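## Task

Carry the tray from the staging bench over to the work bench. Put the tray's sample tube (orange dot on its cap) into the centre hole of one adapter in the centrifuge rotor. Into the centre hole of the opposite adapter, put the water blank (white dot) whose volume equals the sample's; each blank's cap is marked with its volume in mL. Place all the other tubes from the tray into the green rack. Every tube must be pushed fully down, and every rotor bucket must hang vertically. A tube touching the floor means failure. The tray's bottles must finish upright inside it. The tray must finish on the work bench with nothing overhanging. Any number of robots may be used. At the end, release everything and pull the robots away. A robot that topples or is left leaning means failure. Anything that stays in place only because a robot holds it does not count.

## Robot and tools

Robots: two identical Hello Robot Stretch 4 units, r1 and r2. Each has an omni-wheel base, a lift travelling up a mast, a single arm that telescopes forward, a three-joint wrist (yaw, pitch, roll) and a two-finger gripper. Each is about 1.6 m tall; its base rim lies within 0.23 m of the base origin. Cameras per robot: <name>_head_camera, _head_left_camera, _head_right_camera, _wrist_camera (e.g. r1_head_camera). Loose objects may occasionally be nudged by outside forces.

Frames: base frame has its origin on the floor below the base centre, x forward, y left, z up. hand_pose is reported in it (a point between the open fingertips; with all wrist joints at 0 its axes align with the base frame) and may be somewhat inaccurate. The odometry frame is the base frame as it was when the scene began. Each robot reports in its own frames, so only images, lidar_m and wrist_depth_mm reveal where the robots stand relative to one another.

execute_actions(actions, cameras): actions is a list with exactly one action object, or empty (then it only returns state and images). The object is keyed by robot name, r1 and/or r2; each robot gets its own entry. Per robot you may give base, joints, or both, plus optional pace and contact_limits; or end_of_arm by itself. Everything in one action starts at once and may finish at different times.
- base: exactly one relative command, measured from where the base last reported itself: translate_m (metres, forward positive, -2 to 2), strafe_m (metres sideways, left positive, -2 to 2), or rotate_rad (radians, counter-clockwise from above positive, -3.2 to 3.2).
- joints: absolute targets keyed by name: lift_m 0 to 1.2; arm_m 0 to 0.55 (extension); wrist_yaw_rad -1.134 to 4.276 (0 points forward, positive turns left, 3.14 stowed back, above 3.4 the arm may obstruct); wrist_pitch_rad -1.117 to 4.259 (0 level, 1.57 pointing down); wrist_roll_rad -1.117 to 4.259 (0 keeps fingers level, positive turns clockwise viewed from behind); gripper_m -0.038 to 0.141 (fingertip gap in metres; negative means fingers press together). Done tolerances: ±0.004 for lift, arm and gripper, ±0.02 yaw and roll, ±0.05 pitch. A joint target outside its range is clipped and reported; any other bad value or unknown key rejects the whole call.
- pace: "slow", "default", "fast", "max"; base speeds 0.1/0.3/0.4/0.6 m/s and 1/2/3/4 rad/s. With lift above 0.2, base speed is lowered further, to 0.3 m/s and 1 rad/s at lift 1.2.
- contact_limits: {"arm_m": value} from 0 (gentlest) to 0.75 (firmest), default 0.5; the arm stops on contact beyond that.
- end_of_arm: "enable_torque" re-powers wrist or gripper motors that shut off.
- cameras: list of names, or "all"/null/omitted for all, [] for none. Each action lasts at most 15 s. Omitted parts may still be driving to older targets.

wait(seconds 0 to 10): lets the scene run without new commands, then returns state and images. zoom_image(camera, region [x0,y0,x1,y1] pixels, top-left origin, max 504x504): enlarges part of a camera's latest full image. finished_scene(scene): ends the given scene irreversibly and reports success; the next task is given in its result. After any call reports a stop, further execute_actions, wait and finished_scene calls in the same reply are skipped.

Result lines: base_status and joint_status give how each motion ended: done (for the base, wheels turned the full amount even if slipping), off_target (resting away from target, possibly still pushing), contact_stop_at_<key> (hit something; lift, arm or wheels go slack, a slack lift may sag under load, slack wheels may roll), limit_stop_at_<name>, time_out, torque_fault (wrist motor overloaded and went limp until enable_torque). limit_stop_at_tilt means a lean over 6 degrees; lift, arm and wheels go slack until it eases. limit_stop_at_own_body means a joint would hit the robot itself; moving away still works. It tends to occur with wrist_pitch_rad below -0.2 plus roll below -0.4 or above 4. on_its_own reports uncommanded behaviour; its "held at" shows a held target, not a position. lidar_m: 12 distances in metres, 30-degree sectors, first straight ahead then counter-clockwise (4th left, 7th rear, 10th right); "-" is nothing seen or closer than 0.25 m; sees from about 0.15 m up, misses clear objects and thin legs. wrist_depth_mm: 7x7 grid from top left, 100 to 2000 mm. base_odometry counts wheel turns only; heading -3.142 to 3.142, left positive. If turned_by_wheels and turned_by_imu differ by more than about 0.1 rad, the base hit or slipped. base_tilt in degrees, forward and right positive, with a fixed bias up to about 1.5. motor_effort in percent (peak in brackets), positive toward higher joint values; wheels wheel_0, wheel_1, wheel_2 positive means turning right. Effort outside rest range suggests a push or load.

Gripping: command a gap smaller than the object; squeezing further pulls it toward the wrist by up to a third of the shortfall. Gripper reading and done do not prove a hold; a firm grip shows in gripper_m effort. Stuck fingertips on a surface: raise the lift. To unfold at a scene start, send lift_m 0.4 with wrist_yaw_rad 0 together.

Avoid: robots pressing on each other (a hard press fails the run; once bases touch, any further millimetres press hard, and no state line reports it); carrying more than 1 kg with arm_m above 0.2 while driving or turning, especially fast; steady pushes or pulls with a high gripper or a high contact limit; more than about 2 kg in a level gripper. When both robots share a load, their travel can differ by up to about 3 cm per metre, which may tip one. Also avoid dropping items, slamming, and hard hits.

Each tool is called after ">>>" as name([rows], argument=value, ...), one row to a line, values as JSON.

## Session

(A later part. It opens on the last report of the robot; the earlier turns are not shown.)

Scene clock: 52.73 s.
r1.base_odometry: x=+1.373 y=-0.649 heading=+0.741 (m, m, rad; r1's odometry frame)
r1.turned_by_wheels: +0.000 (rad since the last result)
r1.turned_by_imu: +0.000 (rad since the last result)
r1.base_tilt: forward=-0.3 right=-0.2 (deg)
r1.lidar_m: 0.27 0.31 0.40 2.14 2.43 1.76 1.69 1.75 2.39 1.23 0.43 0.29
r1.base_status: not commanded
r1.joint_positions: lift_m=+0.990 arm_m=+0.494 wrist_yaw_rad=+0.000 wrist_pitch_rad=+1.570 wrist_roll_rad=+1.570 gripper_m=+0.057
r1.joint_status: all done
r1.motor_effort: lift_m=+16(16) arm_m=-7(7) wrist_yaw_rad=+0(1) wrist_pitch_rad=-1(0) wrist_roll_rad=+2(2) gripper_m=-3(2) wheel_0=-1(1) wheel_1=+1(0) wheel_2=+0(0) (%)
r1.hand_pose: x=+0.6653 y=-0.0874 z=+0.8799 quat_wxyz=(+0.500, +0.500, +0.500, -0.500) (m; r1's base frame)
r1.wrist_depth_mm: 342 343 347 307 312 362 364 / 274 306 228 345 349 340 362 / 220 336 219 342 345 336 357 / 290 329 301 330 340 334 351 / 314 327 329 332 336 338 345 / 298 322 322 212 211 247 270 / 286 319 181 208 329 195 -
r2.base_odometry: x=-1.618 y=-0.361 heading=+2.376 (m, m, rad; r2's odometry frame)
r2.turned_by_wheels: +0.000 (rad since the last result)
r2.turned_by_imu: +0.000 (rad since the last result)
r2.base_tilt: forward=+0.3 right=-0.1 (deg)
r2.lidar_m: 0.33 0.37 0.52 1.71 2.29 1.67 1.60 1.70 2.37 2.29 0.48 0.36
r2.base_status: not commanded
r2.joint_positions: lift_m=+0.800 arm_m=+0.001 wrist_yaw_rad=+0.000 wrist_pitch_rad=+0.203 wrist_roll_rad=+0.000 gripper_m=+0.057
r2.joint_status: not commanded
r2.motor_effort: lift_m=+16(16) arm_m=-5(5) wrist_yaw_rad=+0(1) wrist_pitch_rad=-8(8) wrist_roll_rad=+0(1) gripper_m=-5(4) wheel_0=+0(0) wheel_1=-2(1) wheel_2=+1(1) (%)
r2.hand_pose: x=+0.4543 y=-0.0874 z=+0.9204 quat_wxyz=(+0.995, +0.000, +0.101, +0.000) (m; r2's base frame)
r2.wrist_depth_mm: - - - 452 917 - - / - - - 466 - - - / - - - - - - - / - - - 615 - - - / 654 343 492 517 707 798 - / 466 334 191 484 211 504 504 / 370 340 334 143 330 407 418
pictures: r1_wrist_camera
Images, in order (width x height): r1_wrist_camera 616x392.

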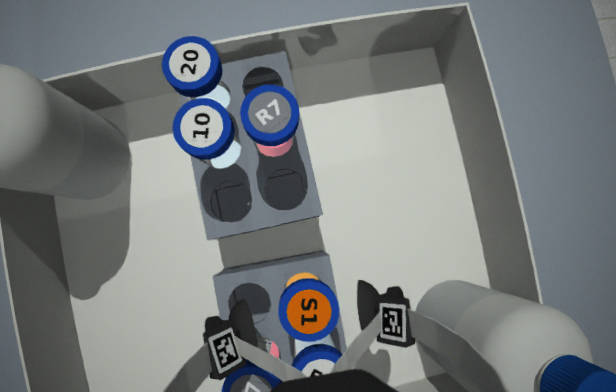

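>>> execute_actions([
  {"r1":{"joints":{"gripper_m":0.015}}},
], cameras=[])

>>> execute_actions([
  {"r1":{"joints":{"lift_m":1.14}}},
], cameras=["r1_wrist_camera","r2_wrist_camera"])

Scene clock: 54.33 s.
r1.base_odometry: x=+1.373 y=-0.649 heading=+0.741 (m, m, rad; r1's odometry frame)
r1.turned_by_wheels: +0.000 (rad since the last result)
r1.turned_by_imu: +0.000 (rad since the last result)
r1.base_tilt: forward=-0.4 right=+0.0 (deg)
r1.lidar_m: 0.28 0.31 0.42 2.14 2.41 1.77 1.67 1.75 2.42 1.22 0.41 0.30
r1.base_status: not commanded
r1.joint_positions: lift_m=+0.990 arm_m=+0.494 wrist_yaw_rad=+0.000 wrist_pitch_rad=+1.570 wrist_roll_rad=+1.570 gripper_m=+0.015
r1.joint_status: all done
r1.motor_effort: lift_m=+16(16) arm_m=-6(7) wrist_yaw_rad=-1(1) wrist_pitch_rad=+0(1) wrist_roll_rad=+1(1) gripper_m=-11(11) wheel_0=-1(1) wheel_1=+0(0) wheel_2=+0(0) (%)
r1.hand_pose: x=+0.6653 y=-0.0874 z=+0.8799 quat_wxyz=(+0.500, +0.500, +0.500, -0.500) (m; r1's base frame)
r1.wrist_depth_mm: 340 345 345 304 310 362 366 / 268 307 228 343 347 340 359 / 220 332 220 340 345 336 355 / 290 329 278 330 342 336 353 / 315 325 329 334 338 338 347 / 297 324 322 207 287 247 268 / 286 317 178 208 325 193 -
r2.base_odometry: x=-1.618 y=-0.361 heading=+2.376 (m, m, rad; r2's odometry frame)
r2.turned_by_wheels: +0.000 (rad since the last result)
r2.turned_by_imu: +0.000 (rad since the last result)
r2.base_tilt: forward=+0.3 right=-0.2 (deg)
r2.lidar_m: 0.30 0.35 0.50 1.69 2.29 1.67 1.61 1.71 2.37 2.30 0.46 0.37
r2.base_status: not commanded
r2.joint_positions: lift_m=+0.800 arm_m=+0.001 wrist_yaw_rad=+0.000 wrist_pitch_rad=+0.203 wrist_roll_rad=+0.000 gripper_m=+0.057
r2.joint_status: not commanded
r2.motor_effort: lift_m=+16(16) arm_m=-5(5) wrist_yaw_rad=-1(1) wrist_pitch_rad=-8(9) wrist_roll_rad=-1(1) gripper_m=-5(5) wheel_0=+0(0) wheel_1=-1(1) wheel_2=+1(1) (%)
r2.hand_pose: x=+0.4543 y=-0.0874 z=+0.9204 quat_wxyz=(+0.995, +0.000, +0.101, +0.000) (m; r2's base frame)
r2.wrist_depth_mm: - - - 455 917 - - / - - - 469 - - - / - - - - - - - / - - - 621 - - - / 647 343 492 549 715 798 - / 469 332 192 480 211 504 504 / 370 338 334 143 332 407 421
pictures: none
No camera images: the call's "cameras" was empty. Leave "cameras" out to get every camera's image.

Scene clock: 56.03 s.
r1.base_odometry: x=+1.373 y=-0.649 heading=+0.741 (m, m, rad; r1's odometry frame)
r1.turned_by_wheels: +0.000 (rad since the last result)
r1.turned_by_imu: +0.000 (rad since the last result)
r1.base_tilt: forward=-0.3 right=-0.1 (deg)
r1.lidar_m: 0.28 0.31 0.43 2.14 2.39 1.76 1.70 1.75 2.41 1.24 0.43 0.29
r1.base_status: not commanded
r1.joint_positions: lift_m=+1.140 arm_m=+0.494 wrist_yaw_rad=+0.000 wrist_pitch_rad=+1.570 wrist_roll_rad=+1.570 gripper_m=+0.015
r1.joint_status: all done
r1.motor_effort: lift_m=+22(22) arm_m=-7(7) wrist_yaw_rad=-1(1) wrist_pitch_rad=-1(2) wrist_roll_rad=+1(1) gripper_m=-10(10) wheel_0=-1(1) wheel_1=+0(1) wheel_2=+0(0) (%)
r1.hand_pose: x=+0.6653 y=-0.0874 z=+1.0295 quat_wxyz=(+0.500, +0.500, +0.500, -0.500) (m; r1's base frame)
r1.wrist_depth_mm: 492 496 496 508 512 517 1336 / 484 488 496 496 504 512 1308 / 477 402 430 492 496 504 1336 / 473 407 473 484 488 504 960 / 466 469 473 480 480 492 500 / 459 462 466 206 338 484 488 / 452 459 178 404 418 477 488
r2.base_odometry: x=-1.618 y=-0.361 heading=+2.376 (m, m, rad; r2's odometry frame)
r2.turned_by_wheels: +0.000 (rad since the last result)
r2.turned_by_imu: +0.000 (rad since the last result)
r2.base_tilt: forward=+0.4 right=-0.1 (deg)
r2.lidar_m: 0.33 0.35 0.51 1.74 2.29 1.65 1.61 1.67 2.37 2.32 0.48 0.37
r2.base_status: not commanded
r2.joint_positions: lift_m=+0.800 arm_m=+0.001 wrist_yaw_rad=+0.000 wrist_pitch_rad=+0.203 wrist_roll_rad=+0.000 gripper_m=+0.057
r2.joint_status: not commanded
r2.motor_effort: lift_m=+16(16) arm_m=-5(5) wrist_yaw_rad=+0(1) wrist_pitch_rad=-8(9) wrist_roll_rad=-1(1) gripper_m=-2(5) wheel_0=+0(0) wheel_1=-1(1) wheel_2=+1(1) (%)
r2.hand_pose: x=+0.4543 y=-0.0874 z=+0.9204 quat_wxyz=(+0.995, +0.000, +0.101, +0.000) (m; r2's base frame)
r2.wrist_depth_mm: - - - - - - - / - - - - - - - / - - - - - - - / - - - - - - - / 647 342 488 621 715 788 - / 466 334 192 484 211 504 504 / 370 336 336 143 330 407 421
pictures: r1_wrist_camera, r2_wrist_camera
Images, in order (width x height): r1_wrist_camera 616x392, r2_wrist_camera 616x392.

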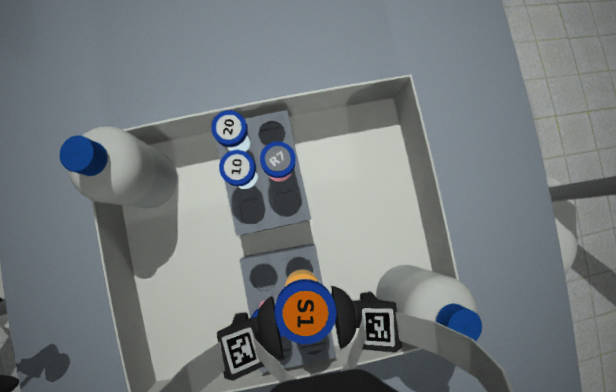

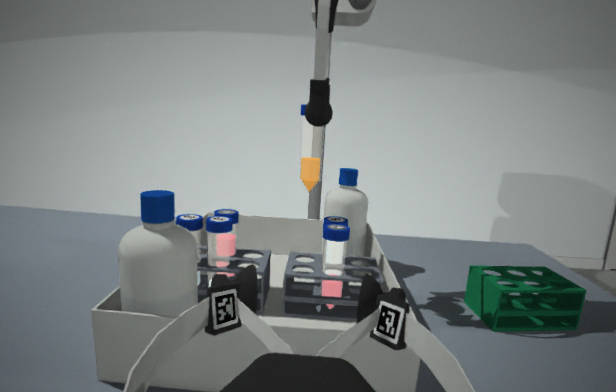

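>>> execute_actions([
  {"r1":{"base":{"strafe_m":-1.45},"joints":{"arm_m":0.35,"lift_m":1.16}},"r2":{"base":{"translate_m":0.06},"joints":{"lift_m":1.08,"wrist_pitch_rad":1.57,"arm_m":0.2}}},
], cameras=["r1_wrist_camera","r2_wrist_camera"])

Scene clock: 62.67 s.
r1.base_odometry: x=+2.352 y=-1.719 heading=+0.741 (m, m, rad; r1's odometry frame)
r1.turned_by_wheels: +0.000 (rad since the last result)
r1.turned_by_imu: +0.007 (rad since the last result)
r1.base_tilt: forward=-0.4 right=-0.2 (deg)
r1.lidar_m: 0.26 0.28 0.45 1.25 2.40 1.77 1.70 1.75 1.68 1.62 0.39 0.29
r1.base_status: done
r1.joint_positions: lift_m=+1.160 arm_m=+0.351 wrist_yaw_rad=+0.000 wrist_pitch_rad=+1.570 wrist_roll_rad=+1.570 gripper_m=+0.015
r1.joint_status: all done
r1.motor_effort: lift_m=+21(22) arm_m=-6(6) wrist_yaw_rad=-1(1) wrist_pitch_rad=-1(2) wrist_roll_rad=+2(0) gripper_m=-10(10) wheel_0=+1(7) wheel_1=+2(10) wheel_2=+0(0) (%)
r1.hand_pose: x=+0.5222 y=-0.0874 z=+1.0495 quat_wxyz=(+0.500, +0.500, +0.500, -0.500) (m; r1's base frame)
r1.wrist_depth_mm: 1255 1281 477 480 1308 1366 1366 / 459 462 521 473 484 1336 1336 / 455 525 525 535 480 1336 1336 / 466 517 517 525 512 1060 1308 / 477 504 500 500 504 1060 1308 / 442 508 504 206 452 1078 1281 / 430 496 178 492 452 455 1255
r2.base_odometry: x=-1.661 y=-0.319 heading=+2.376 (m, m, rad; r2's odometry frame)
r2.turned_by_wheels: +0.000 (rad since the last result)
r2.turned_by_imu: +0.001 (rad since the last result)
r2.base_tilt: forward=+0.2 right=-0.2 (deg)
r2.lidar_m: 0.27 0.29 0.43 1.47 2.35 1.70 1.65 1.76 2.44 2.32 0.42 0.28
r2.base_status: done
r2.joint_positions: lift_m=+1.080 arm_m=+0.199 wrist_yaw_rad=+0.000 wrist_pitch_rad=+1.570 wrist_roll_rad=+0.000 gripper_m=+0.057
r2.joint_status: all done
r2.motor_effort: lift_m=+24(26) arm_m=+5(7) wrist_yaw_rad=-1(0) wrist_pitch_rad=+2(3) wrist_roll_rad=-1(0) gripper_m=-3(6) wheel_0=+0(5) wheel_1=+1(4) wheel_2=+0(8) (%)
r2.hand_pose: x=+0.3703 y=-0.0874 z=+0.9694 quat_wxyz=(+0.707, +0.000, +0.707, +0.000) (m; r2's base frame)
r2.wrist_depth_mm: 436 289 427 427 427 427 415 / 433 293 427 430 424 430 427 / 436 430 430 427 421 424 424 / 433 430 433 430 427 427 427 / 436 430 433 427 427 424 421 / 1182 1182 192 430 211 421 424 / 1229 1182 976 143 1182 1160 1138
pictures: r1_wrist_camera, r2_wrist_camera
Images, in order (width x height): r1_wrist_camera 616x392, r2_wrist_camera 616x392.

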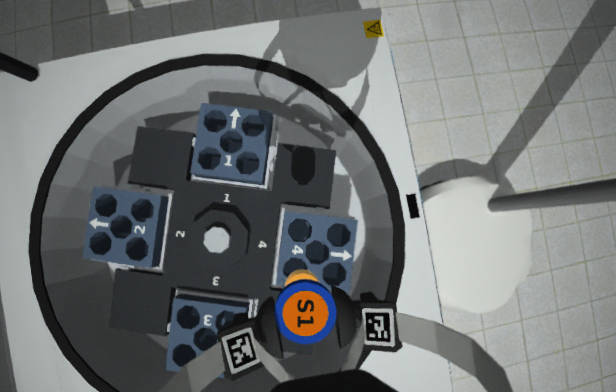

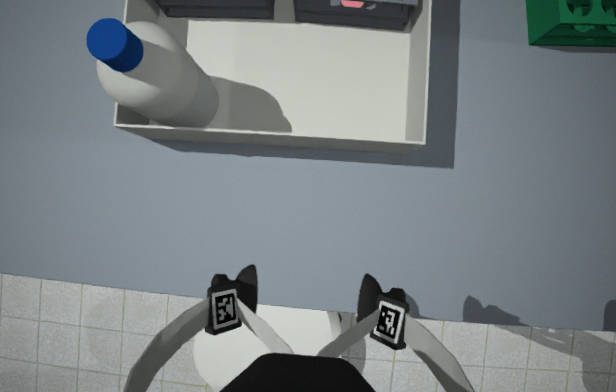

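>>> execute_actions([
  {"r1":{"base":{"strafe_m":-0.177},"joints":{"arm_m":0.412,"lift_m":1.09}},"r2":{"base":{"strafe_m":-0.03},"joints":{"lift_m":1.04,"arm_m":0.49}}},
], cameras=["r1_wrist_camera","r2_wrist_camera"])

Scene clock: 65.10 s.
r1.base_odometry: x=+2.471 y=-1.849 heading=+0.741 (m, m, rad; r1's odometry frame)
r1.turned_by_wheels: +0.000 (rad since the last result)
r1.turned_by_imu: +0.001 (rad since the last result)
r1.base_tilt: forward=-0.3 right=+0.1 (deg)
r1.lidar_m: 0.26 0.26 0.42 1.23 2.42 1.76 1.70 1.77 1.51 1.44 0.38 0.29
r1.base_status: done
r1.joint_positions: lift_m=+1.090 arm_m=+0.411 wrist_yaw_rad=+0.000 wrist_pitch_rad=+1.570 wrist_roll_rad=+1.570 gripper_m=+0.015
r1.joint_status: all done
r1.motor_effort: lift_m=+16(21) arm_m=+6(7) wrist_yaw_rad=-1(0) wrist_pitch_rad=-1(2) wrist_roll_rad=+0(1) gripper_m=-9(10) wheel_0=-1(8) wheel_1=+1(7) wheel_2=+0(0) (%)
r1.hand_pose: x=+0.5820 y=-0.0874 z=+0.9799 quat_wxyz=(+0.500, +0.500, +0.500, -0.500) (m; r1's base frame)
r1.wrist_depth_mm: 1205 1205 1205 1229 1229 1255 1255 / 1205 1182 1205 1229 1255 1255 1281 / 1182 647 647 399 404 410 1255 / 379 384 394 492 399 404 1008 / 379 384 445 430 512 402 1008 / 370 442 442 206 445 397 1205 / 370 424 178 415 418 389 1182
r2.base_odometry: x=-1.641 y=-0.297 heading=+2.376 (m, m, rad; r2's odometry frame)
r2.turned_by_wheels: +0.000 (rad since the last result)
r2.turned_by_imu: +0.000 (rad since the last result)
r2.base_tilt: forward=+0.3 right=-0.2 (deg)
r2.lidar_m: 0.28 0.30 0.44 1.47 2.36 1.71 1.67 1.76 2.43 2.24 0.41 0.29
r2.base_status: done
r2.joint_positions: lift_m=+1.040 arm_m=+0.489 wrist_yaw_rad=+0.000 wrist_pitch_rad=+1.570 wrist_roll_rad=+0.000 gripper_m=+0.057
r2.joint_status: all done
r2.motor_effort: lift_m=+16(22) arm_m=+5(5) wrist_yaw_rad=-1(1) wrist_pitch_rad=-1(1) wrist_roll_rad=+0(0) gripper_m=-4(1) wheel_0=-1(7) wheel_1=+1(8) wheel_2=+0(0) (%)
r2.hand_pose: x=+0.6603 y=-0.0874 z=+0.9301 quat_wxyz=(+0.707, +0.000, +0.707, +0.000) (m; r2's base frame)
r2.wrist_depth_mm: 394 364 375 320 319 389 387 / 397 389 389 289 322 387 387 / 375 392 389 387 387 389 384 / 377 327 387 387 387 387 384 / 272 330 340 325 389 384 334 / 351 389 191 387 211 384 353 / 325 314 384 143 375 382 384
pictures: r1_wrist_camera, r2_wrist_camera
Images, in order (width x height): r1_wrist_camera 616x392, r2_wrist_camera 616x392.

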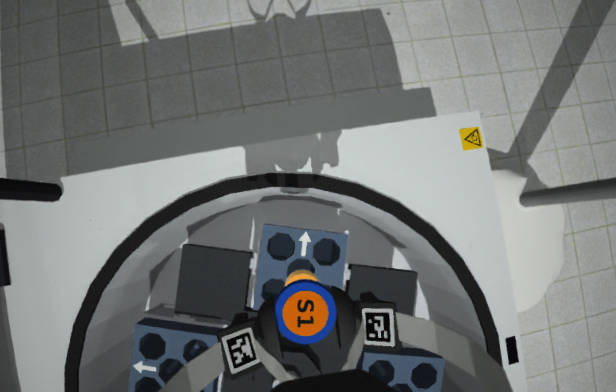

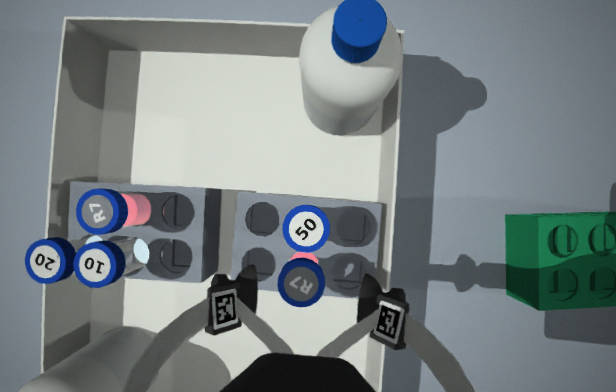

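Both well aligned.

>>> execute_actions([
  {"r1":{"joints":{"lift_m":0.97},"pace":"slow"},"r2":{"base":{"strafe_m":0.004},"joints":{"lift_m":0.986}}},
], cameras=["r1_wrist_camera","r2_wrist_camera"])

Scene clock: 67.17 s.
r1.base_odometry: x=+2.471 y=-1.849 heading=+0.741 (m, m, rad; r1's odometry frame)
r1.turned_by_wheels: +0.000 (rad since the last result)
r1.turned_by_imu: +0.000 (rad since the last result)
r1.base_tilt: forward=-0.4 right=+0.2 (deg)
r1.lidar_m: 0.27 0.28 0.42 1.22 2.41 1.77 1.70 1.78 1.47 1.44 0.39 0.28
r1.base_status: not commanded
r1.joint_positions: lift_m=+0.970 arm_m=+0.411 wrist_yaw_rad=+0.000 wrist_pitch_rad=+1.570 wrist_roll_rad=+1.570 gripper_m=+0.015
r1.joint_status: all done
r1.motor_effort: lift_m=+16(17) arm_m=+6(6) wrist_yaw_rad=-1(1) wrist_pitch_rad=-1(2) wrist_roll_rad=+0(1) gripper_m=-10(11) wheel_0=+0(0) wheel_1=+1(1) wheel_2=+0(0) (%)
r1.hand_pose: x=+0.5820 y=-0.0874 z=+0.8600 quat_wxyz=(+0.500, +0.500, +0.500, -0.500) (m; r1's base frame)
r1.wrist_depth_mm: 1078 1078 1078 1138 1118 1118 1138 / 1078 1060 1098 544 549 289 1138 / 517 272 274 279 282 285 289 / 266 268 359 449 297 282 285 / 262 329 442 307 449 286 279 / 293 364 324 206 301 338 276 / 320 314 178 301 327 315 278
r2.base_odometry: x=-1.643 y=-0.300 heading=+2.376 (m, m, rad; r2's odometry frame)
r2.turned_by_wheels: +0.000 (rad since the last result)
r2.turned_by_imu: +0.000 (rad since the last result)
r2.base_tilt: forward=+0.2 right=-0.2 (deg)
r2.lidar_m: 0.27 0.30 0.42 1.46 2.36 1.69 1.68 1.75 2.44 2.23 0.42 0.29
r2.base_status: done
r2.joint_positions: lift_m=+0.986 arm_m=+0.489 wrist_yaw_rad=+0.000 wrist_pitch_rad=+1.570 wrist_roll_rad=+0.000 gripper_m=+0.057
r2.joint_status: all done
r2.motor_effort: lift_m=+16(15) arm_m=+5(5) wrist_yaw_rad=-1(1) wrist_pitch_rad=+1(1) wrist_roll_rad=+0(0) gripper_m=-4(5) wheel_0=-1(5) wheel_1=+0(7) wheel_2=+0(1) (%)
r2.hand_pose: x=+0.6603 y=-0.0874 z=+0.8761 quat_wxyz=(+0.707, +0.000, +0.707, +0.000) (m; r2's base frame)
r2.wrist_depth_mm: 300 336 327 204 191 334 332 / 306 336 334 300 258 334 332 / 307 338 334 330 332 332 332 / 273 276 329 334 330 332 332 / 218 277 293 223 301 332 309 / 279 336 191 212 211 334 324 / 310 314 330 143 315 330 330
pictures: r1_wrist_camera, r2_wrist_camera
Images, in order (width x height): r1_wrist_camera 616x392, r2_wrist_camera 616x392.

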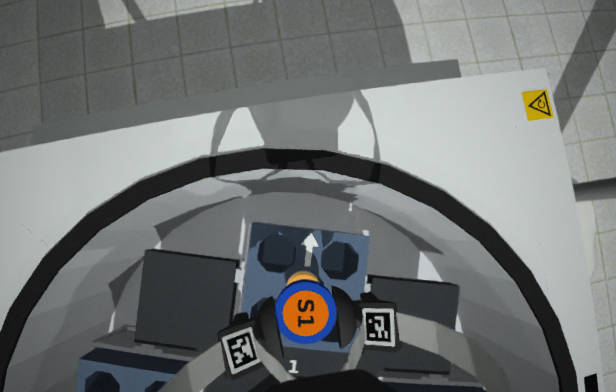

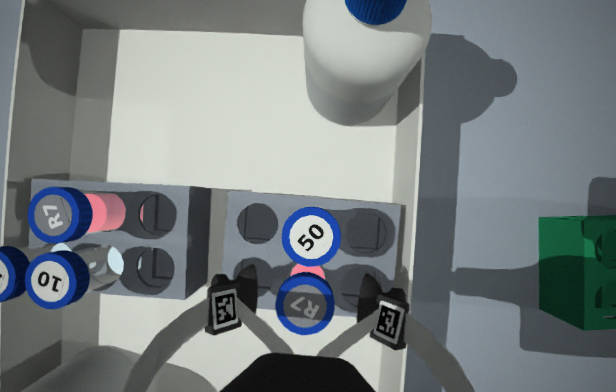

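>>> execute_actions([
  {"r1":{"joints":{"lift_m":0.912},"pace":"slow"},"r2":{"joints":{"gripper_m":0.015}}},
], cameras=["r1_wrist_camera"])

>>> execute_actions([
  {"r1":{"joints":{"gripper_m":0.057}},"r2":{"joints":{"lift_m":1.1}}},
], cameras=["r1_wrist_camera","r2_wrist_camera"])

>>> execute_actions([
  {"r1":{"joints":{"lift_m":1.1}},"r2":{"base":{"strafe_m":-0.3}}},
], cameras=["r1_wrist_camera","r2_wrist_camera"])

Scene clock: 69.17 s.
r1.base_odometry: x=+2.471 y=-1.849 heading=+0.741 (m, m, rad; r1's odometry frame)
r1.turned_by_wheels: +0.000 (rad since the last result)
r1.turned_by_imu: +0.000 (rad since the last result)
r1.base_tilt: forward=-0.3 right=+0.0 (deg)
r1.lidar_m: 0.26 0.29 0.42 1.22 2.39 1.77 1.69 1.78 1.51 1.44 0.39 0.29
r1.base_status: not commanded
r1.joint_positions: lift_m=+0.912 arm_m=+0.411 wrist_yaw_rad=+0.000 wrist_pitch_rad=+1.570 wrist_roll_rad=+1.570 gripper_m=+0.015
r1.joint_status: all done
r1.motor_effort: lift_m=+16(14) arm_m=+6(6) wrist_yaw_rad=-1(1) wrist_pitch_rad=-2(2) wrist_roll_rad=+1(1) gripper_m=-11(10) wheel_0=-1(1) wheel_1=+1(1) wheel_2=+0(0) (%)
r1.hand_pose: x=+0.5820 y=-0.0874 z=+0.8020 quat_wxyz=(+0.500, +0.500, +0.500, -0.500) (m; r1's base frame)
r1.wrist_depth_mm: 1025 1025 1060 1060 1060 1060 1078 / 991 1008 220 222 224 227 230 / 213 215 215 216 223 225 227 / 208 234 353 394 296 222 224 / 235 315 384 251 394 286 217 / 291 267 266 206 246 281 252 / 301 264 178 242 258 273 277
r2.base_odometry: x=-1.643 y=-0.300 heading=+2.376 (m, m, rad; r2's odometry frame)
r2.turned_by_wheels: +0.000 (rad since the last result)
r2.turned_by_imu: +0.000 (rad since the last result)
r2.base_tilt: forward=+0.3 right=-0.2 (deg)
r2.lidar_m: 0.27 0.30 0.42 1.48 2.37 1.71 1.68 1.79 2.45 2.26 0.41 0.30
r2.base_status: not commanded
r2.joint_positions: lift_m=+0.986 arm_m=+0.489 wrist_yaw_rad=+0.000 wrist_pitch_rad=+1.570 wrist_roll_rad=+0.000 gripper_m=+0.015
r2.joint_status: all done
r2.motor_effort: lift_m=+16(16) arm_m=+5(5) wrist_yaw_rad=-1(1) wrist_pitch_rad=+1(1) wrist_roll_rad=+0(0) gripper_m=-12(12) wheel_0=-1(1) wheel_1=+0(0) wheel_2=+0(0) (%)
r2.hand_pose: x=+0.6603 y=-0.0874 z=+0.8761 quat_wxyz=(+0.707, +0.000, +0.707, +0.000) (m; r2's base frame)
r2.wrist_depth_mm: 303 336 327 203 191 334 334 / 307 336 338 300 258 334 332 / 307 338 334 330 332 332 330 / 274 276 327 332 330 332 332 / 218 278 296 218 300 334 310 / 278 332 187 206 257 330 327 / 310 304 332 147 277 332 330
pictures: r1_wrist_camera
Images, in order (width x height): r1_wrist_camera 616x392.

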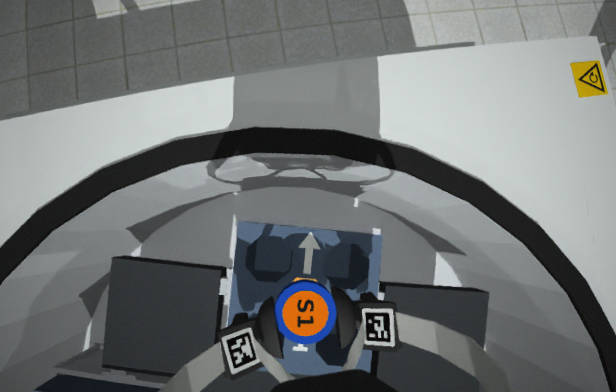

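Scene clock: 70.70 s.
r1.base_odometry: x=+2.471 y=-1.849 heading=+0.741 (m, m, rad; r1's odometry frame)
r1.turned_by_wheels: +0.000 (rad since the last result)
r1.turned_by_imu: +0.000 (rad since the last result)
r1.base_tilt: forward=-0.3 right=+0.1 (deg)
r1.lidar_m: 0.27 0.28 0.42 1.19 2.40 1.77 1.68 1.75 1.50 1.45 0.39 0.28
r1.base_status: not commanded
r1.joint_positions: lift_m=+0.912 arm_m=+0.411 wrist_yaw_rad=+0.000 wrist_pitch_rad=+1.570 wrist_roll_rad=+1.570 gripper_m=+0.057
r1.joint_status: all done
r1.motor_effort: lift_m=+16(16) arm_m=+6(6) wrist_yaw_rad=-1(1) wrist_pitch_rad=-2(2) wrist_roll_rad=-1(0) gripper_m=-2(9) wheel_0=-1(1) wheel_1=+1(1) wheel_2=+0(0) (%)
r1.hand_pose: x=+0.5820 y=-0.0874 z=+0.8020 quat_wxyz=(+0.500, +0.500, +0.500, -0.500) (m; r1's base frame)
r1.wrist_depth_mm: 1025 1042 1042 1060 1060 1078 1098 / 991 1008 221 222 225 228 230 / 212 215 217 220 222 224 227 / 208 233 351 392 294 223 224 / 234 315 384 251 394 285 217 / 293 268 266 219 211 279 251 / 301 264 181 243 271 276 278
r2.base_odometry: x=-1.643 y=-0.300 heading=+2.376 (m, m, rad; r2's odometry frame)
r2.turned_by_wheels: +0.000 (rad since the last result)
r2.turned_by_imu: +0.000 (rad since the last result)
r2.base_tilt: forward=+0.3 right=-0.2 (deg)
r2.lidar_m: 0.28 0.28 0.41 1.48 2.37 1.72 1.67 1.75 2.42 2.27 0.39 0.28
r2.base_status: not commanded
r2.joint_positions: lift_m=+1.100 arm_m=+0.489 wrist_yaw_rad=+0.000 wrist_pitch_rad=+1.570 wrist_roll_rad=+0.000 gripper_m=+0.015
r2.joint_status: all done
r2.motor_effort: lift_m=+24(25) arm_m=+5(5) wrist_yaw_rad=-1(1) wrist_pitch_rad=+0(1) wrist_roll_rad=+0(0) gripper_m=-11(15) wheel_0=-1(1) wheel_1=+0(1) wheel_2=+0(0) (%)
r2.hand_pose: x=+0.6603 y=-0.0874 z=+0.9894 quat_wxyz=(+0.707, +0.000, +0.707, +0.000) (m; r2's base frame)
r2.wrist_depth_mm: 452 452 452 449 449 449 442 / 455 445 445 322 449 445 445 / 455 449 445 445 442 445 442 / 449 384 445 442 449 445 442 / 449 384 415 384 445 442 413 / 449 418 187 207 442 442 442 / 449 314 445 146 410 439 442
pictures: r1_wrist_camera, r2_wrist_camera
Images, in order (width x height): r1_wrist_camera 616x392, r2_wrist_camera 616x392.

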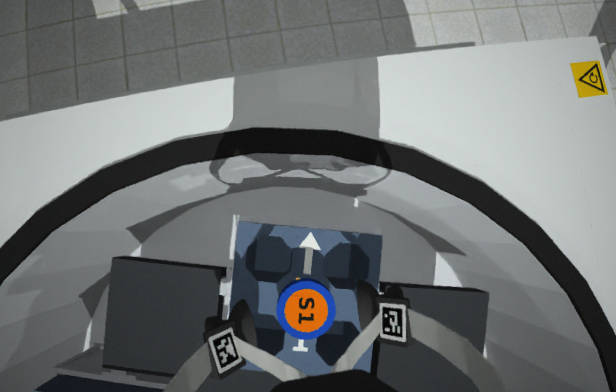

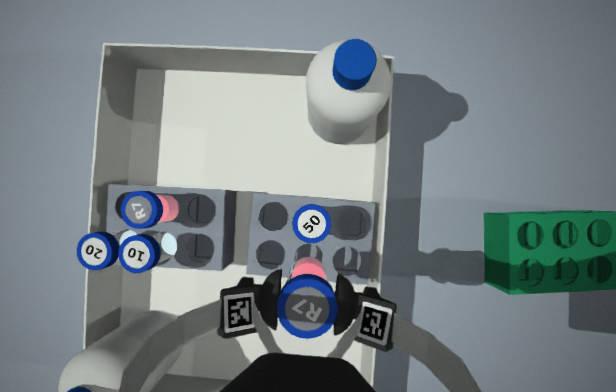

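Scene clock: 73.03 s.
r1.base_odometry: x=+2.471 y=-1.849 heading=+0.741 (m, m, rad; r1's odometry frame)
r1.turned_by_wheels: +0.000 (rad since the last result)
r1.turned_by_imu: +0.000 (rad since the last result)
r1.base_tilt: forward=-0.3 right=+0.0 (deg)
r1.lidar_m: 0.27 0.28 0.41 1.22 2.41 1.76 1.69 1.75 1.49 1.44 0.39 0.28
r1.base_status: not commanded
r1.joint_positions: lift_m=+1.100 arm_m=+0.411 wrist_yaw_rad=+0.000 wrist_pitch_rad=+1.570 wrist_roll_rad=+1.570 gripper_m=+0.057
r1.joint_status: all done
r1.motor_effort: lift_m=+21(23) arm_m=+6(6) wrist_yaw_rad=-1(1) wrist_pitch_rad=-1(2) wrist_roll_rad=+1(1) gripper_m=-3(2) wheel_0=-1(1) wheel_1=+1(1) wheel_2=+0(0) (%)
r1.hand_pose: x=+0.5820 y=-0.0874 z=+0.9895 quat_wxyz=(+0.500, +0.500, +0.500, -0.500) (m; r1's base frame)
r1.wrist_depth_mm: 1205 1229 1205 1255 1255 1281 1281 / 1205 1205 1205 1229 1229 1255 1255 / 1182 654 661 410 415 1229 1281 / 392 394 402 496 410 413 1025 / 387 392 452 433 496 407 1008 / 379 445 449 452 210 404 1205 / 375 433 181 430 424 399 1205
r2.base_odometry: x=-1.435 y=-0.084 heading=+2.376 (m, m, rad; r2's odometry frame)
r2.turned_by_wheels: +0.000 (rad since the last result)
r2.turned_by_imu: -0.001 (rad since the last result)
r2.base_tilt: forward=+0.2 right=-0.2 (deg)
r2.lidar_m: 0.26 0.29 0.40 1.23 2.39 1.70 1.68 1.75 2.43 1.97 2.05 0.30
r2.base_status: done
r2.joint_positions: lift_m=+1.100 arm_m=+0.489 wrist_yaw_rad=+0.000 wrist_pitch_rad=+1.570 wrist_roll_rad=+0.000 gripper_m=+0.015
r2.joint_status: not commanded
r2.motor_effort: lift_m=+23(24) arm_m=+5(5) wrist_yaw_rad=-1(1) wrist_pitch_rad=+1(1) wrist_roll_rad=+0(0) gripper_m=-9(10) wheel_0=-2(9) wheel_1=+1(9) wheel_2=-1(1) (%)
r2.hand_pose: x=+0.6603 y=-0.0874 z=+0.9894 quat_wxyz=(+0.707, +0.000, +0.707, +0.000) (m; r2's base frame)
r2.wrist_depth_mm: 392 452 449 449 445 449 1182 / 336 442 445 449 445 1205 1182 / 452 445 449 449 449 1205 1182 / 387 449 449 442 445 1182 1160 / 436 445 445 389 445 1205 1205 / 449 449 188 206 445 1182 1182 / 442 402 445 146 442 1182 1160
pictures: r1_wrist_camera, r2_wrist_camera
Images, in order (width x height): r1_wrist_camera 616x392, r2_wrist_camera 616x392.

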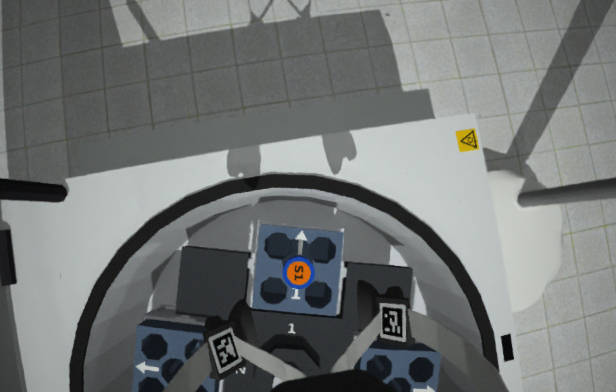

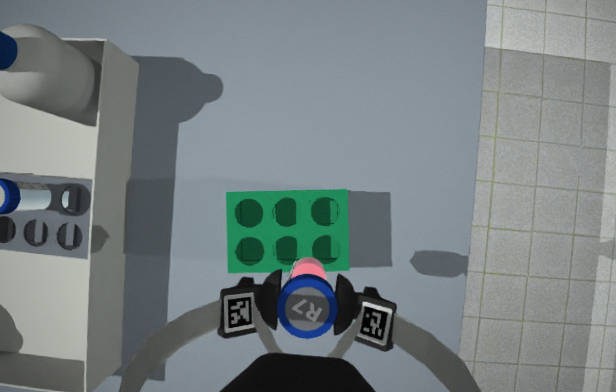

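>>> execute_actions([
  {"r1":{"base":{"strafe_m":1.476},"joints":{"arm_m":0.53,"lift_m":1.05}},"r2":{"base":{"strafe_m":-0.013},"joints":{"arm_m":0.54,"lift_m":1.06}}},
], cameras=["r1_wrist_camera","r2_wrist_camera"])

Scene clock: 80.00 s.
r1.base_odometry: x=+1.475 y=-0.760 heading=+0.741 (m, m, rad; r1's odometry frame)
r1.turned_by_wheels: +0.000 (rad since the last result)
r1.turned_by_imu: -0.005 (rad since the last result)
r1.base_tilt: forward=-0.3 right=+0.0 (deg)
r1.lidar_m: 0.26 0.30 0.44 2.31 2.40 1.76 1.68 1.75 2.40 1.14 0.41 0.31
r1.base_status: done
r1.joint_positions: lift_m=+1.050 arm_m=+0.529 wrist_yaw_rad=+0.000 wrist_pitch_rad=+1.570 wrist_roll_rad=+1.570 gripper_m=+0.057
r1.joint_status: all done
r1.motor_effort: lift_m=+16(20) arm_m=+6(7) wrist_yaw_rad=-1(1) wrist_pitch_rad=-2(2) wrist_roll_rad=+2(2) gripper_m=-4(1) wheel_0=-1(12) wheel_1=-2(7) wheel_2=+0(1) (%)
r1.hand_pose: x=+0.7000 y=-0.0874 z=+0.9399 quat_wxyz=(+0.500, +0.500, +0.500, -0.500) (m; r1's base frame)
r1.wrist_depth_mm: 402 404 410 413 418 421 427 / 394 402 404 410 413 418 424 / 389 397 399 404 407 415 418 / 387 392 397 399 404 407 413 / 382 384 389 362 397 397 407 / 375 250 340 271 211 394 404 / 370 240 181 266 387 357 397
r2.base_odometry: x=-1.426 y=-0.074 heading=+2.376 (m, m, rad; r2's odometry frame)
r2.turned_by_wheels: +0.000 (rad since the last result)
r2.turned_by_imu: +0.000 (rad since the last result)
r2.base_tilt: forward=+0.3 right=-0.2 (deg)
r2.lidar_m: 0.26 0.30 0.42 1.21 2.37 1.73 1.67 1.76 2.44 1.97 2.03 0.30
r2.base_status: done
r2.joint_positions: lift_m=+1.060 arm_m=+0.539 wrist_yaw_rad=+0.000 wrist_pitch_rad=+1.570 wrist_roll_rad=+0.000 gripper_m=+0.015
r2.joint_status: all done
r2.motor_effort: lift_m=+16(22) arm_m=+5(5) wrist_yaw_rad=-1(0) wrist_pitch_rad=+0(0) wrist_roll_rad=+0(1) gripper_m=-11(13) wheel_0=-1(6) wheel_1=-1(7) wheel_2=+0(1) (%)
r2.hand_pose: x=+0.7103 y=-0.0874 z=+0.9501 quat_wxyz=(+0.707, +0.000, +0.707, +0.000) (m; r2's base frame)
r2.wrist_depth_mm: 413 413 410 410 410 407 1138 / 345 413 410 407 410 404 1160 / 347 410 410 407 407 1138 1160 / 392 410 413 407 407 1138 1160 / 355 410 402 349 407 1118 1160 / 364 413 187 206 404 1160 1160 / 387 410 407 146 407 1160 1138
pictures: r1_wrist_camera, r2_wrist_camera
Images, in order (width x height): r1_wrist_camera 616x392, r2_wrist_camera 616x392.

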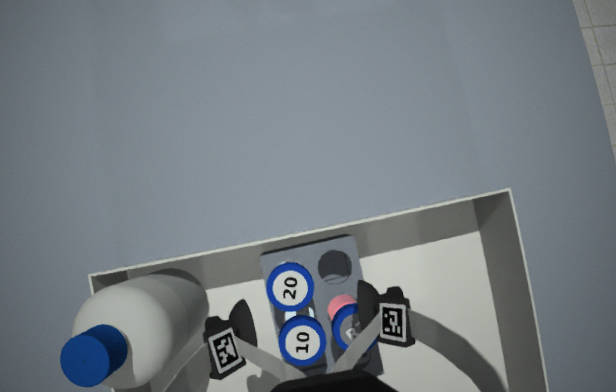

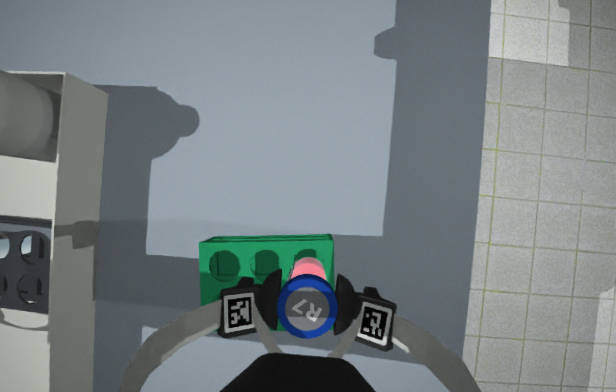

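>>> execute_actions([
  {"r1":{"base":{"strafe_m":-0.005},"joints":{"arm_m":0.539,"lift_m":0.99,"gripper_m":0.047},"pace":"slow"},"r2":{"joints":{"lift_m":0.985},"pace":"slow"}},
], cameras=["r1_wrist_camera","r2_wrist_camera"])

Scene clock: 82.07 s.
r1.base_odometry: x=+1.478 y=-0.764 heading=+0.741 (m, m, rad; r1's odometry frame)
r1.turned_by_wheels: +0.000 (rad since the last result)
r1.turned_by_imu: +0.000 (rad since the last result)
r1.base_tilt: forward=-0.6 right=+0.0 (deg)
r1.lidar_m: 0.29 0.28 0.43 2.29 2.42 1.76 1.68 1.76 2.39 1.12 0.43 0.30
r1.base_status: done
r1.joint_positions: lift_m=+0.990 arm_m=+0.538 wrist_yaw_rad=+0.000 wrist_pitch_rad=+1.570 wrist_roll_rad=+1.570 gripper_m=+0.047
r1.joint_status: all done
r1.motor_effort: lift_m=+16(16) arm_m=+6(9) wrist_yaw_rad=-1(1) wrist_pitch_rad=-1(1) wrist_roll_rad=+1(1) gripper_m=-3(2) wheel_0=+3(2) wheel_1=-2(8) wheel_2=+0(0) (%)
r1.hand_pose: x=+0.7090 y=-0.0874 z=+0.8800 quat_wxyz=(+0.500, +0.500, +0.500, -0.500) (m; r1's base frame)
r1.wrist_depth_mm: 342 343 347 351 355 362 366 / 336 340 345 347 353 355 362 / 334 336 340 343 349 351 353 / 329 332 334 338 343 345 351 / 324 327 330 298 336 342 306 / 319 234 319 211 209 338 317 / 182 189 183 209 210 332 327
r2.base_odometry: x=-1.426 y=-0.074 heading=+2.376 (m, m, rad; r2's odometry frame)
r2.turned_by_wheels: +0.000 (rad since the last result)
r2.turned_by_imu: +0.000 (rad since the last result)
r2.base_tilt: forward=+0.4 right=-0.1 (deg)
r2.lidar_m: 0.26 0.29 0.42 1.22 2.41 1.70 1.69 1.76 2.42 1.96 2.03 0.29
r2.base_status: not commanded
r2.joint_positions: lift_m=+0.985 arm_m=+0.539 wrist_yaw_rad=+0.000 wrist_pitch_rad=+1.570 wrist_roll_rad=+0.000 gripper_m=+0.015
r2.joint_status: all done
r2.motor_effort: lift_m=+16(16) arm_m=+5(5) wrist_yaw_rad=+0(1) wrist_pitch_rad=+0(0) wrist_roll_rad=+0(0) gripper_m=-11(13) wheel_0=-1(1) wheel_1=-1(1) wheel_2=+0(0) (%)
r2.hand_pose: x=+0.7103 y=-0.0874 z=+0.8751 quat_wxyz=(+0.707, +0.000, +0.707, +0.000) (m; r2's base frame)
r2.wrist_depth_mm: 338 338 336 334 334 332 1060 / 324 338 336 334 334 332 1060 / 324 338 338 334 334 332 1060 / 329 338 336 334 334 330 1060 / 330 336 307 277 330 332 1060 / 336 334 187 206 332 332 1078 / 336 336 276 147 330 330 1078
pictures: r1_wrist_camera, r2_wrist_camera
Images, in order (width x height): r1_wrist_camera 616x392, r2_wrist_camera 616x392.

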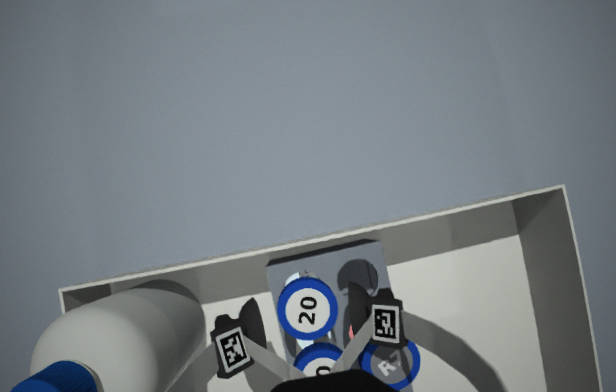

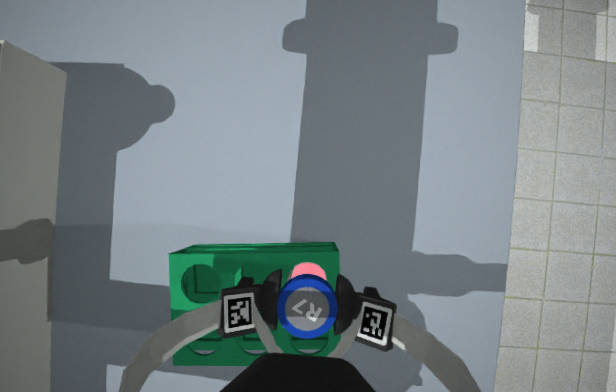

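>>> execute_actions([
  {"r1":{"joints":{"gripper_m":0.015}},"r2":{"joints":{"gripper_m":0.057}}},
], cameras=[])

>>> execute_actions([
  {"r1":{"joints":{"lift_m":1.09}},"r2":{"joints":{"lift_m":1.04}}},
], cameras=["r1_wrist_camera","r2_wrist_camera"])

>>> execute_actions([
  {"r1":{"base":{"strafe_m":-1.214},"joints":{"arm_m":0.499}},"r2":{"base":{"strafe_m":0.313},"joints":{"arm_m":0.528}}},
], cameras=["r1_wrist_camera","r2_wrist_camera"])

Scene clock: 84.13 s.
r1.base_odometry: x=+1.478 y=-0.764 heading=+0.741 (m, m, rad; r1's odometry frame)
r1.turned_by_wheels: +0.000 (rad since the last result)
r1.turned_by_imu: +0.000 (rad since the last result)
r1.base_tilt: forward=-0.4 right=-0.1 (deg)
r1.lidar_m: 0.28 0.29 0.43 2.30 2.41 1.77 1.70 1.75 2.43 1.11 0.41 0.30
r1.base_status: not commanded
r1.joint_positions: lift_m=+0.990 arm_m=+0.538 wrist_yaw_rad=+0.000 wrist_pitch_rad=+1.570 wrist_roll_rad=+1.570 gripper_m=+0.015
r1.joint_status: all done
r1.motor_effort: lift_m=+16(16) arm_m=+7(7) wrist_yaw_rad=-1(1) wrist_pitch_rad=-1(2) wrist_roll_rad=+0(1) gripper_m=-10(9) wheel_0=+3(2) wheel_1=-2(2) wheel_2=+0(0) (%)
r1.hand_pose: x=+0.7090 y=-0.0874 z=+0.8800 quat_wxyz=(+0.500, +0.500, +0.500, -0.500) (m; r1's base frame)
r1.wrist_depth_mm: 340 342 347 351 357 362 366 / 336 340 343 347 353 355 359 / 332 336 340 343 347 351 357 / 327 332 336 340 343 347 314 / 324 327 330 297 336 340 306 / 319 233 324 206 255 336 315 / 181 189 178 209 210 330 324
r2.base_odometry: x=-1.426 y=-0.074 heading=+2.376 (m, m, rad; r2's odometry frame)
r2.turned_by_wheels: +0.000 (rad since the last result)
r2.turned_by_imu: +0.000 (rad since the last result)
r2.base_tilt: forward=+0.3 right=-0.1 (deg)
r2.lidar_m: 0.27 0.29 0.42 1.23 2.37 1.70 1.67 1.78 2.45 1.95 2.03 0.29
r2.base_status: not commanded
r2.joint_positions: lift_m=+0.985 arm_m=+0.539 wrist_yaw_rad=+0.000 wrist_pitch_rad=+1.570 wrist_roll_rad=+0.000 gripper_m=+0.057
r2.joint_status: all done
r2.motor_effort: lift_m=+16(16) arm_m=+5(5) wrist_yaw_rad=-1(1) wrist_pitch_rad=-1(0) wrist_roll_rad=+1(0) gripper_m=-1(14) wheel_0=-1(1) wheel_1=+0(1) wheel_2=+0(0) (%)
r2.hand_pose: x=+0.7103 y=-0.0874 z=+0.8751 quat_wxyz=(+0.707, +0.000, +0.707, +0.000) (m; r2's base frame)
r2.wrist_depth_mm: 338 338 338 336 334 334 1078 / 324 334 336 334 332 332 1098 / 322 336 336 334 332 332 1098 / 329 334 336 334 332 332 1078 / 330 338 306 327 334 332 1060 / 334 336 192 213 211 332 1060 / 336 336 277 143 330 332 1078
pictures: none
No camera images: the call's "cameras" was empty. Leave "cameras" out to get every camera's image.

Scene clock: 85.57 s.
r1.base_odometry: x=+1.478 y=-0.764 heading=+0.741 (m, m, rad; r1's odometry frame)
r1.turned_by_wheels: +0.000 (rad since the last result)
r1.turned_by_imu: +0.000 (rad since the last result)
r1.base_tilt: forward=-0.2 right=+0.2 (deg)
r1.lidar_m: 0.28 0.31 0.41 2.30 2.42 1.76 1.68 1.75 2.38 1.14 0.43 0.28
r1.base_status: not commanded
r1.joint_positions: lift_m=+1.090 arm_m=+0.538 wrist_yaw_rad=+0.000 wrist_pitch_rad=+1.570 wrist_roll_rad=+1.570 gripper_m=+0.015
r1.joint_status: all done
r1.motor_effort: lift_m=+21(22) arm_m=+7(6) wrist_yaw_rad=-1(1) wrist_pitch_rad=-1(1) wrist_roll_rad=+0(0) gripper_m=-10(10) wheel_0=+2(2) wheel_1=-2(2) wheel_2=+0(0) (%)
r1.hand_pose: x=+0.7090 y=-0.0874 z=+0.9795 quat_wxyz=(+0.500, +0.500, +0.500, -0.500) (m; r1's base frame)
r1.wrist_depth_mm: 439 445 445 452 459 466 469 / 436 439 442 452 452 459 466 / 430 433 439 445 445 455 459 / 427 430 433 439 445 445 452 / 418 424 424 410 436 439 449 / 415 286 342 205 307 433 445 / 410 281 179 362 392 368 436
r2.base_odometry: x=-1.426 y=-0.074 heading=+2.376 (m, m, rad; r2's odometry frame)
r2.turned_by_wheels: +0.000 (rad since the last result)
r2.turned_by_imu: +0.000 (rad since the last result)
r2.base_tilt: forward=+0.3 right=-0.2 (deg)
r2.lidar_m: 0.27 0.28 0.43 1.21 2.39 1.71 1.66 1.78 2.46 1.95 2.03 0.31
r2.base_status: not commanded
r2.joint_positions: lift_m=+1.040 arm_m=+0.539 wrist_yaw_rad=+0.000 wrist_pitch_rad=+1.570 wrist_roll_rad=+0.000 gripper_m=+0.057
r2.joint_status: all done
r2.motor_effort: lift_m=+24(27) arm_m=+5(5) wrist_yaw_rad=-1(1) wrist_pitch_rad=+3(1) wrist_roll_rad=+0(0) gripper_m=-3(5) wheel_0=-1(1) wheel_1=-1(1) wheel_2=+0(0) (%)
r2.hand_pose: x=+0.7103 y=-0.0874 z=+0.9294 quat_wxyz=(+0.707, +0.000, +0.707, +0.000) (m; r2's base frame)
r2.wrist_depth_mm: 394 392 392 389 389 387 1098 / 340 392 389 389 387 387 1138 / 332 389 389 389 387 387 1138 / 364 389 387 389 389 387 1118 / 342 389 366 357 384 1118 1138 / 351 389 191 327 211 1138 1138 / 366 389 389 143 384 1118 1118
pictures: r1_wrist_camera, r2_wrist_camera
Images, in order (width x height): r1_wrist_camera 616x392, r2_wrist_camera 616x392.

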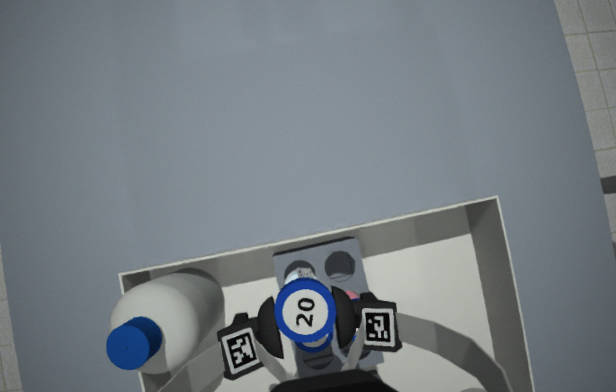

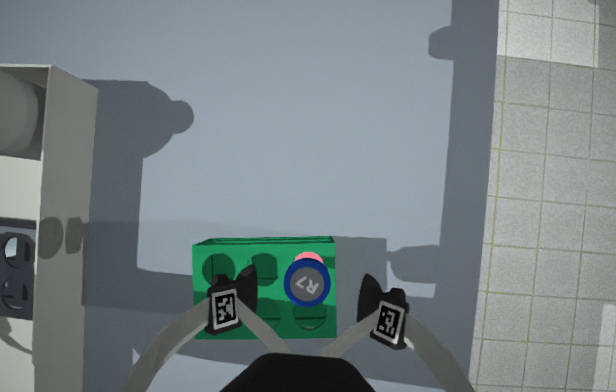

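Scene clock: 90.93 s.
r1.base_odometry: x=+2.298 y=-1.659 heading=+0.741 (m, m, rad; r1's odometry frame)
r1.turned_by_wheels: +0.000 (rad since the last result)
r1.turned_by_imu: +0.005 (rad since the last result)
r1.base_tilt: forward=-0.4 right=+0.2 (deg)
r1.lidar_m: 0.27 0.28 0.43 1.20 2.41 1.77 1.69 1.77 1.78 1.69 0.41 0.27
r1.base_status: done
r1.joint_positions: lift_m=+1.090 arm_m=+0.500 wrist_yaw_rad=+0.000 wrist_pitch_rad=+1.570 wrist_roll_rad=+1.570 gripper_m=+0.015
r1.joint_status: all done
r1.motor_effort: lift_m=+21(21) arm_m=-6(8) wrist_yaw_rad=-1(1) wrist_pitch_rad=-1(1) wrist_roll_rad=+1(1) gripper_m=-9(10) wheel_0=+0(7) wheel_1=+0(8) wheel_2=+0(0) (%)
r1.hand_pose: x=+0.6713 y=-0.0874 z=+0.9795 quat_wxyz=(+0.500, +0.500, +0.500, -0.500) (m; r1's base frame)
r1.wrist_depth_mm: 392 397 473 455 496 421 1281 / 389 397 466 462 473 459 1255 / 373 418 445 442 459 445 1229 / 357 404 449 455 462 445 410 / 342 379 449 430 455 424 399 / 327 379 407 206 394 392 397 / 314 373 179 375 379 384 1182
r2.base_odometry: x=-1.643 y=-0.300 heading=+2.376 (m, m, rad; r2's odometry frame)
r2.turned_by_wheels: +0.000 (rad since the last result)
r2.turned_by_imu: +0.002 (rad since the last result)
r2.base_tilt: forward=+0.3 right=-0.1 (deg)
r2.lidar_m: 0.28 0.29 0.41 1.45 2.36 1.71 1.65 1.77 2.44 2.25 0.42 0.28
r2.base_status: done
r2.joint_positions: lift_m=+1.040 arm_m=+0.529 wrist_yaw_rad=+0.000 wrist_pitch_rad=+1.570 wrist_roll_rad=+0.000 gripper_m=+0.057
r2.joint_status: all done
r2.motor_effort: lift_m=+23(25) arm_m=-5(5) wrist_yaw_rad=-1(1) wrist_pitch_rad=-1(2) wrist_roll_rad=+0(0) gripper_m=-3(5) wheel_0=+0(10) wheel_1=+1(9) wheel_2=-1(1) (%)
r2.hand_pose: x=+0.7000 y=-0.0874 z=+0.9295 quat_wxyz=(+0.707, +0.000, +0.707, +0.000) (m; r2's base frame)
r2.wrist_depth_mm: 394 394 389 392 389 387 387 / 394 377 389 319 384 387 384 / 375 387 389 325 325 387 384 / 375 389 387 387 387 384 384 / 368 329 359 334 382 384 377 / 347 327 191 324 211 387 330 / 347 384 384 143 345 384 382
pictures: r1_wrist_camera, r2_wrist_camera
Images, in order (width x height): r1_wrist_camera 616x392, r2_wrist_camera 616x392.

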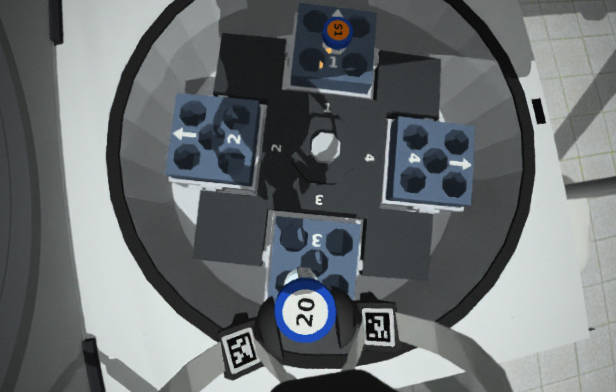

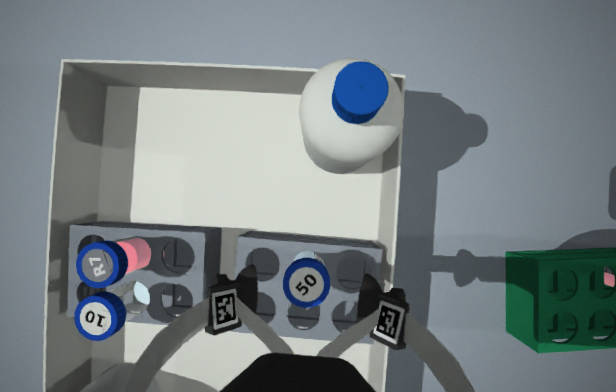

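>>> execute_actions([
  {"r1":{"base":{"strafe_m":-0.0075},"joints":{"arm_m":0.484,"lift_m":1.01}},"r2":{"joints":{"lift_m":0.986}}},
], cameras=[])

>>> execute_actions([
  {"r1":{"joints":{"lift_m":0.97},"pace":"slow"},"r2":{"joints":{"gripper_m":0.015}}},
], cameras=["r1_wrist_camera","r2_wrist_camera"])

Scene clock: 92.80 s.
r1.base_odometry: x=+2.303 y=-1.665 heading=+0.741 (m, m, rad; r1's odometry frame)
r1.turned_by_wheels: +0.000 (rad since the last result)
r1.turned_by_imu: +0.000 (rad since the last result)
r1.base_tilt: forward=-0.4 right=+0.0 (deg)
r1.lidar_m: 0.27 0.28 0.44 1.22 2.39 1.76 1.69 1.76 1.75 1.69 0.40 0.29
r1.base_status: done
r1.joint_positions: lift_m=+1.010 arm_m=+0.485 wrist_yaw_rad=+0.000 wrist_pitch_rad=+1.570 wrist_roll_rad=+1.570 gripper_m=+0.015
r1.joint_status: all done
r1.motor_effort: lift_m=+16(20) arm_m=-7(8) wrist_yaw_rad=-1(0) wrist_pitch_rad=-1(0) wrist_roll_rad=+1(1) gripper_m=-10(10) wheel_0=+1(8) wheel_1=+1(11) wheel_2=+0(1) (%)
r1.hand_pose: x=+0.6563 y=-0.0874 z=+0.8999 quat_wxyz=(+0.500, +0.500, +0.500, -0.500) (m; r1's base frame)
r1.wrist_depth_mm: 315 362 387 364 394 384 338 / 312 384 379 384 389 410 338 / 309 357 377 362 384 375 345 / 303 384 373 373 379 375 327 / 298 366 368 357 377 399 320 / 296 309 430 206 373 342 317 / 293 294 179 357 314 304 314
r2.base_odometry: x=-1.643 y=-0.300 heading=+2.376 (m, m, rad; r2's odometry frame)
r2.turned_by_wheels: +0.000 (rad since the last result)
r2.turned_by_imu: +0.000 (rad since the last result)
r2.base_tilt: forward=+0.2 right=-0.2 (deg)
r2.lidar_m: 0.28 0.28 0.44 1.47 2.37 1.67 1.67 1.73 2.47 2.27 0.41 0.29
r2.base_status: not commanded
r2.joint_positions: lift_m=+0.986 arm_m=+0.529 wrist_yaw_rad=+0.000 wrist_pitch_rad=+1.570 wrist_roll_rad=+0.000 gripper_m=+0.057
r2.joint_status: all done
r2.motor_effort: lift_m=+16(19) arm_m=-5(5) wrist_yaw_rad=-1(1) wrist_pitch_rad=+0(1) wrist_roll_rad=+0(0) gripper_m=-4(5) wheel_0=+0(0) wheel_1=+1(1) wheel_2=-1(1) (%)
r2.hand_pose: x=+0.7000 y=-0.0874 z=+0.8761 quat_wxyz=(+0.707, +0.000, +0.707, +0.000) (m; r2's base frame)
r2.wrist_depth_mm: 315 312 338 336 336 334 332 / 310 334 334 198 189 332 332 / 307 334 334 327 264 332 334 / 312 336 334 334 330 332 330 / 274 274 307 301 327 332 330 / 219 274 192 212 211 334 304 / 213 332 332 143 272 330 312
pictures: none
No camera images: the call's "cameras" was empty. Leave "cameras" out to get every camera's image.

Scene clock: 94.00 s.
r1.base_odometry: x=+2.303 y=-1.665 heading=+0.741 (m, m, rad; r1's odometry frame)
r1.turned_by_wheels: +0.000 (rad since the last result)
r1.turned_by_imu: +0.000 (rad since the last result)
r1.base_tilt: forward=-0.3 right=+0.1 (deg)
r1.lidar_m: 0.27 0.28 0.41 1.22 2.39 1.77 1.70 1.76 1.77 1.69 0.41 0.27
r1.base_status: not commanded
r1.joint_positions: lift_m=+0.970 arm_m=+0.485 wrist_yaw_rad=+0.000 wrist_pitch_rad=+1.570 wrist_roll_rad=+1.570 gripper_m=+0.015
r1.joint_status: all done
r1.motor_effort: lift_m=+16(16) arm_m=-7(7) wrist_yaw_rad=-1(1) wrist_pitch_rad=-2(3) wrist_roll_rad=+1(1) gripper_m=-11(11) wheel_0=+1(1) wheel_1=+2(1) wheel_2=+0(0) (%)
r1.hand_pose: x=+0.6562 y=-0.0874 z=+0.8600 quat_wxyz=(+0.500, +0.500, +0.500, -0.500) (m; r1's base frame)
r1.wrist_depth_mm: 277 364 343 332 355 357 315 / 287 330 340 345 347 355 334 / 293 314 338 320 343 327 345 / 286 364 332 336 342 342 338 / 262 327 329 315 338 364 309 / 257 310 392 206 304 334 273 / 255 257 178 301 312 267 273
r2.base_odometry: x=-1.643 y=-0.300 heading=+2.376 (m, m, rad; r2's odometry frame)
r2.turned_by_wheels: +0.000 (rad since the last result)
r2.turned_by_imu: +0.000 (rad since the last result)
r2.base_tilt: forward=+0.3 right=-0.2 (deg)
r2.lidar_m: 0.26 0.28 0.42 1.44 2.42 1.71 1.66 1.76 2.46 2.26 0.41 0.30
r2.base_status: not commanded
r2.joint_positions: lift_m=+0.986 arm_m=+0.529 wrist_yaw_rad=+0.000 wrist_pitch_rad=+1.570 wrist_roll_rad=+0.000 gripper_m=+0.015
r2.joint_status: all done
r2.motor_effort: lift_m=+16(16) arm_m=-5(5) wrist_yaw_rad=-1(0) wrist_pitch_rad=-1(1) wrist_roll_rad=+0(1) gripper_m=-14(10) wheel_0=+0(1) wheel_1=+1(1) wheel_2=-1(1) (%)
r2.hand_pose: x=+0.7000 y=-0.0874 z=+0.8761 quat_wxyz=(+0.707, +0.000, +0.707, +0.000) (m; r2's base frame)
r2.wrist_depth_mm: 314 314 338 336 208 334 332 / 307 334 334 197 189 332 332 / 309 334 332 332 263 330 334 / 312 336 334 332 332 332 332 / 276 274 329 276 327 332 330 / 219 274 187 206 257 332 303 / 213 274 332 146 271 330 314
pictures: r1_wrist_camera, r2_wrist_camera
Images, in order (width x height): r1_wrist_camera 616x392, r2_wrist_camera 616x392.

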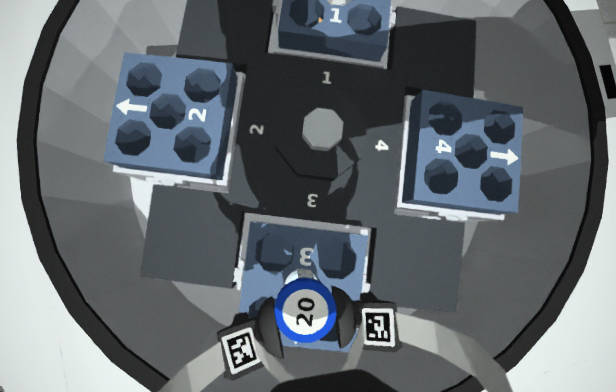

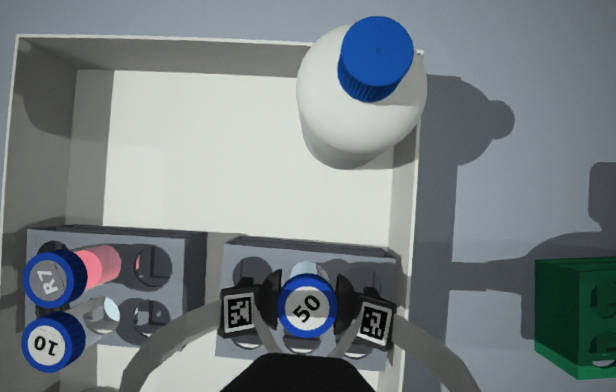

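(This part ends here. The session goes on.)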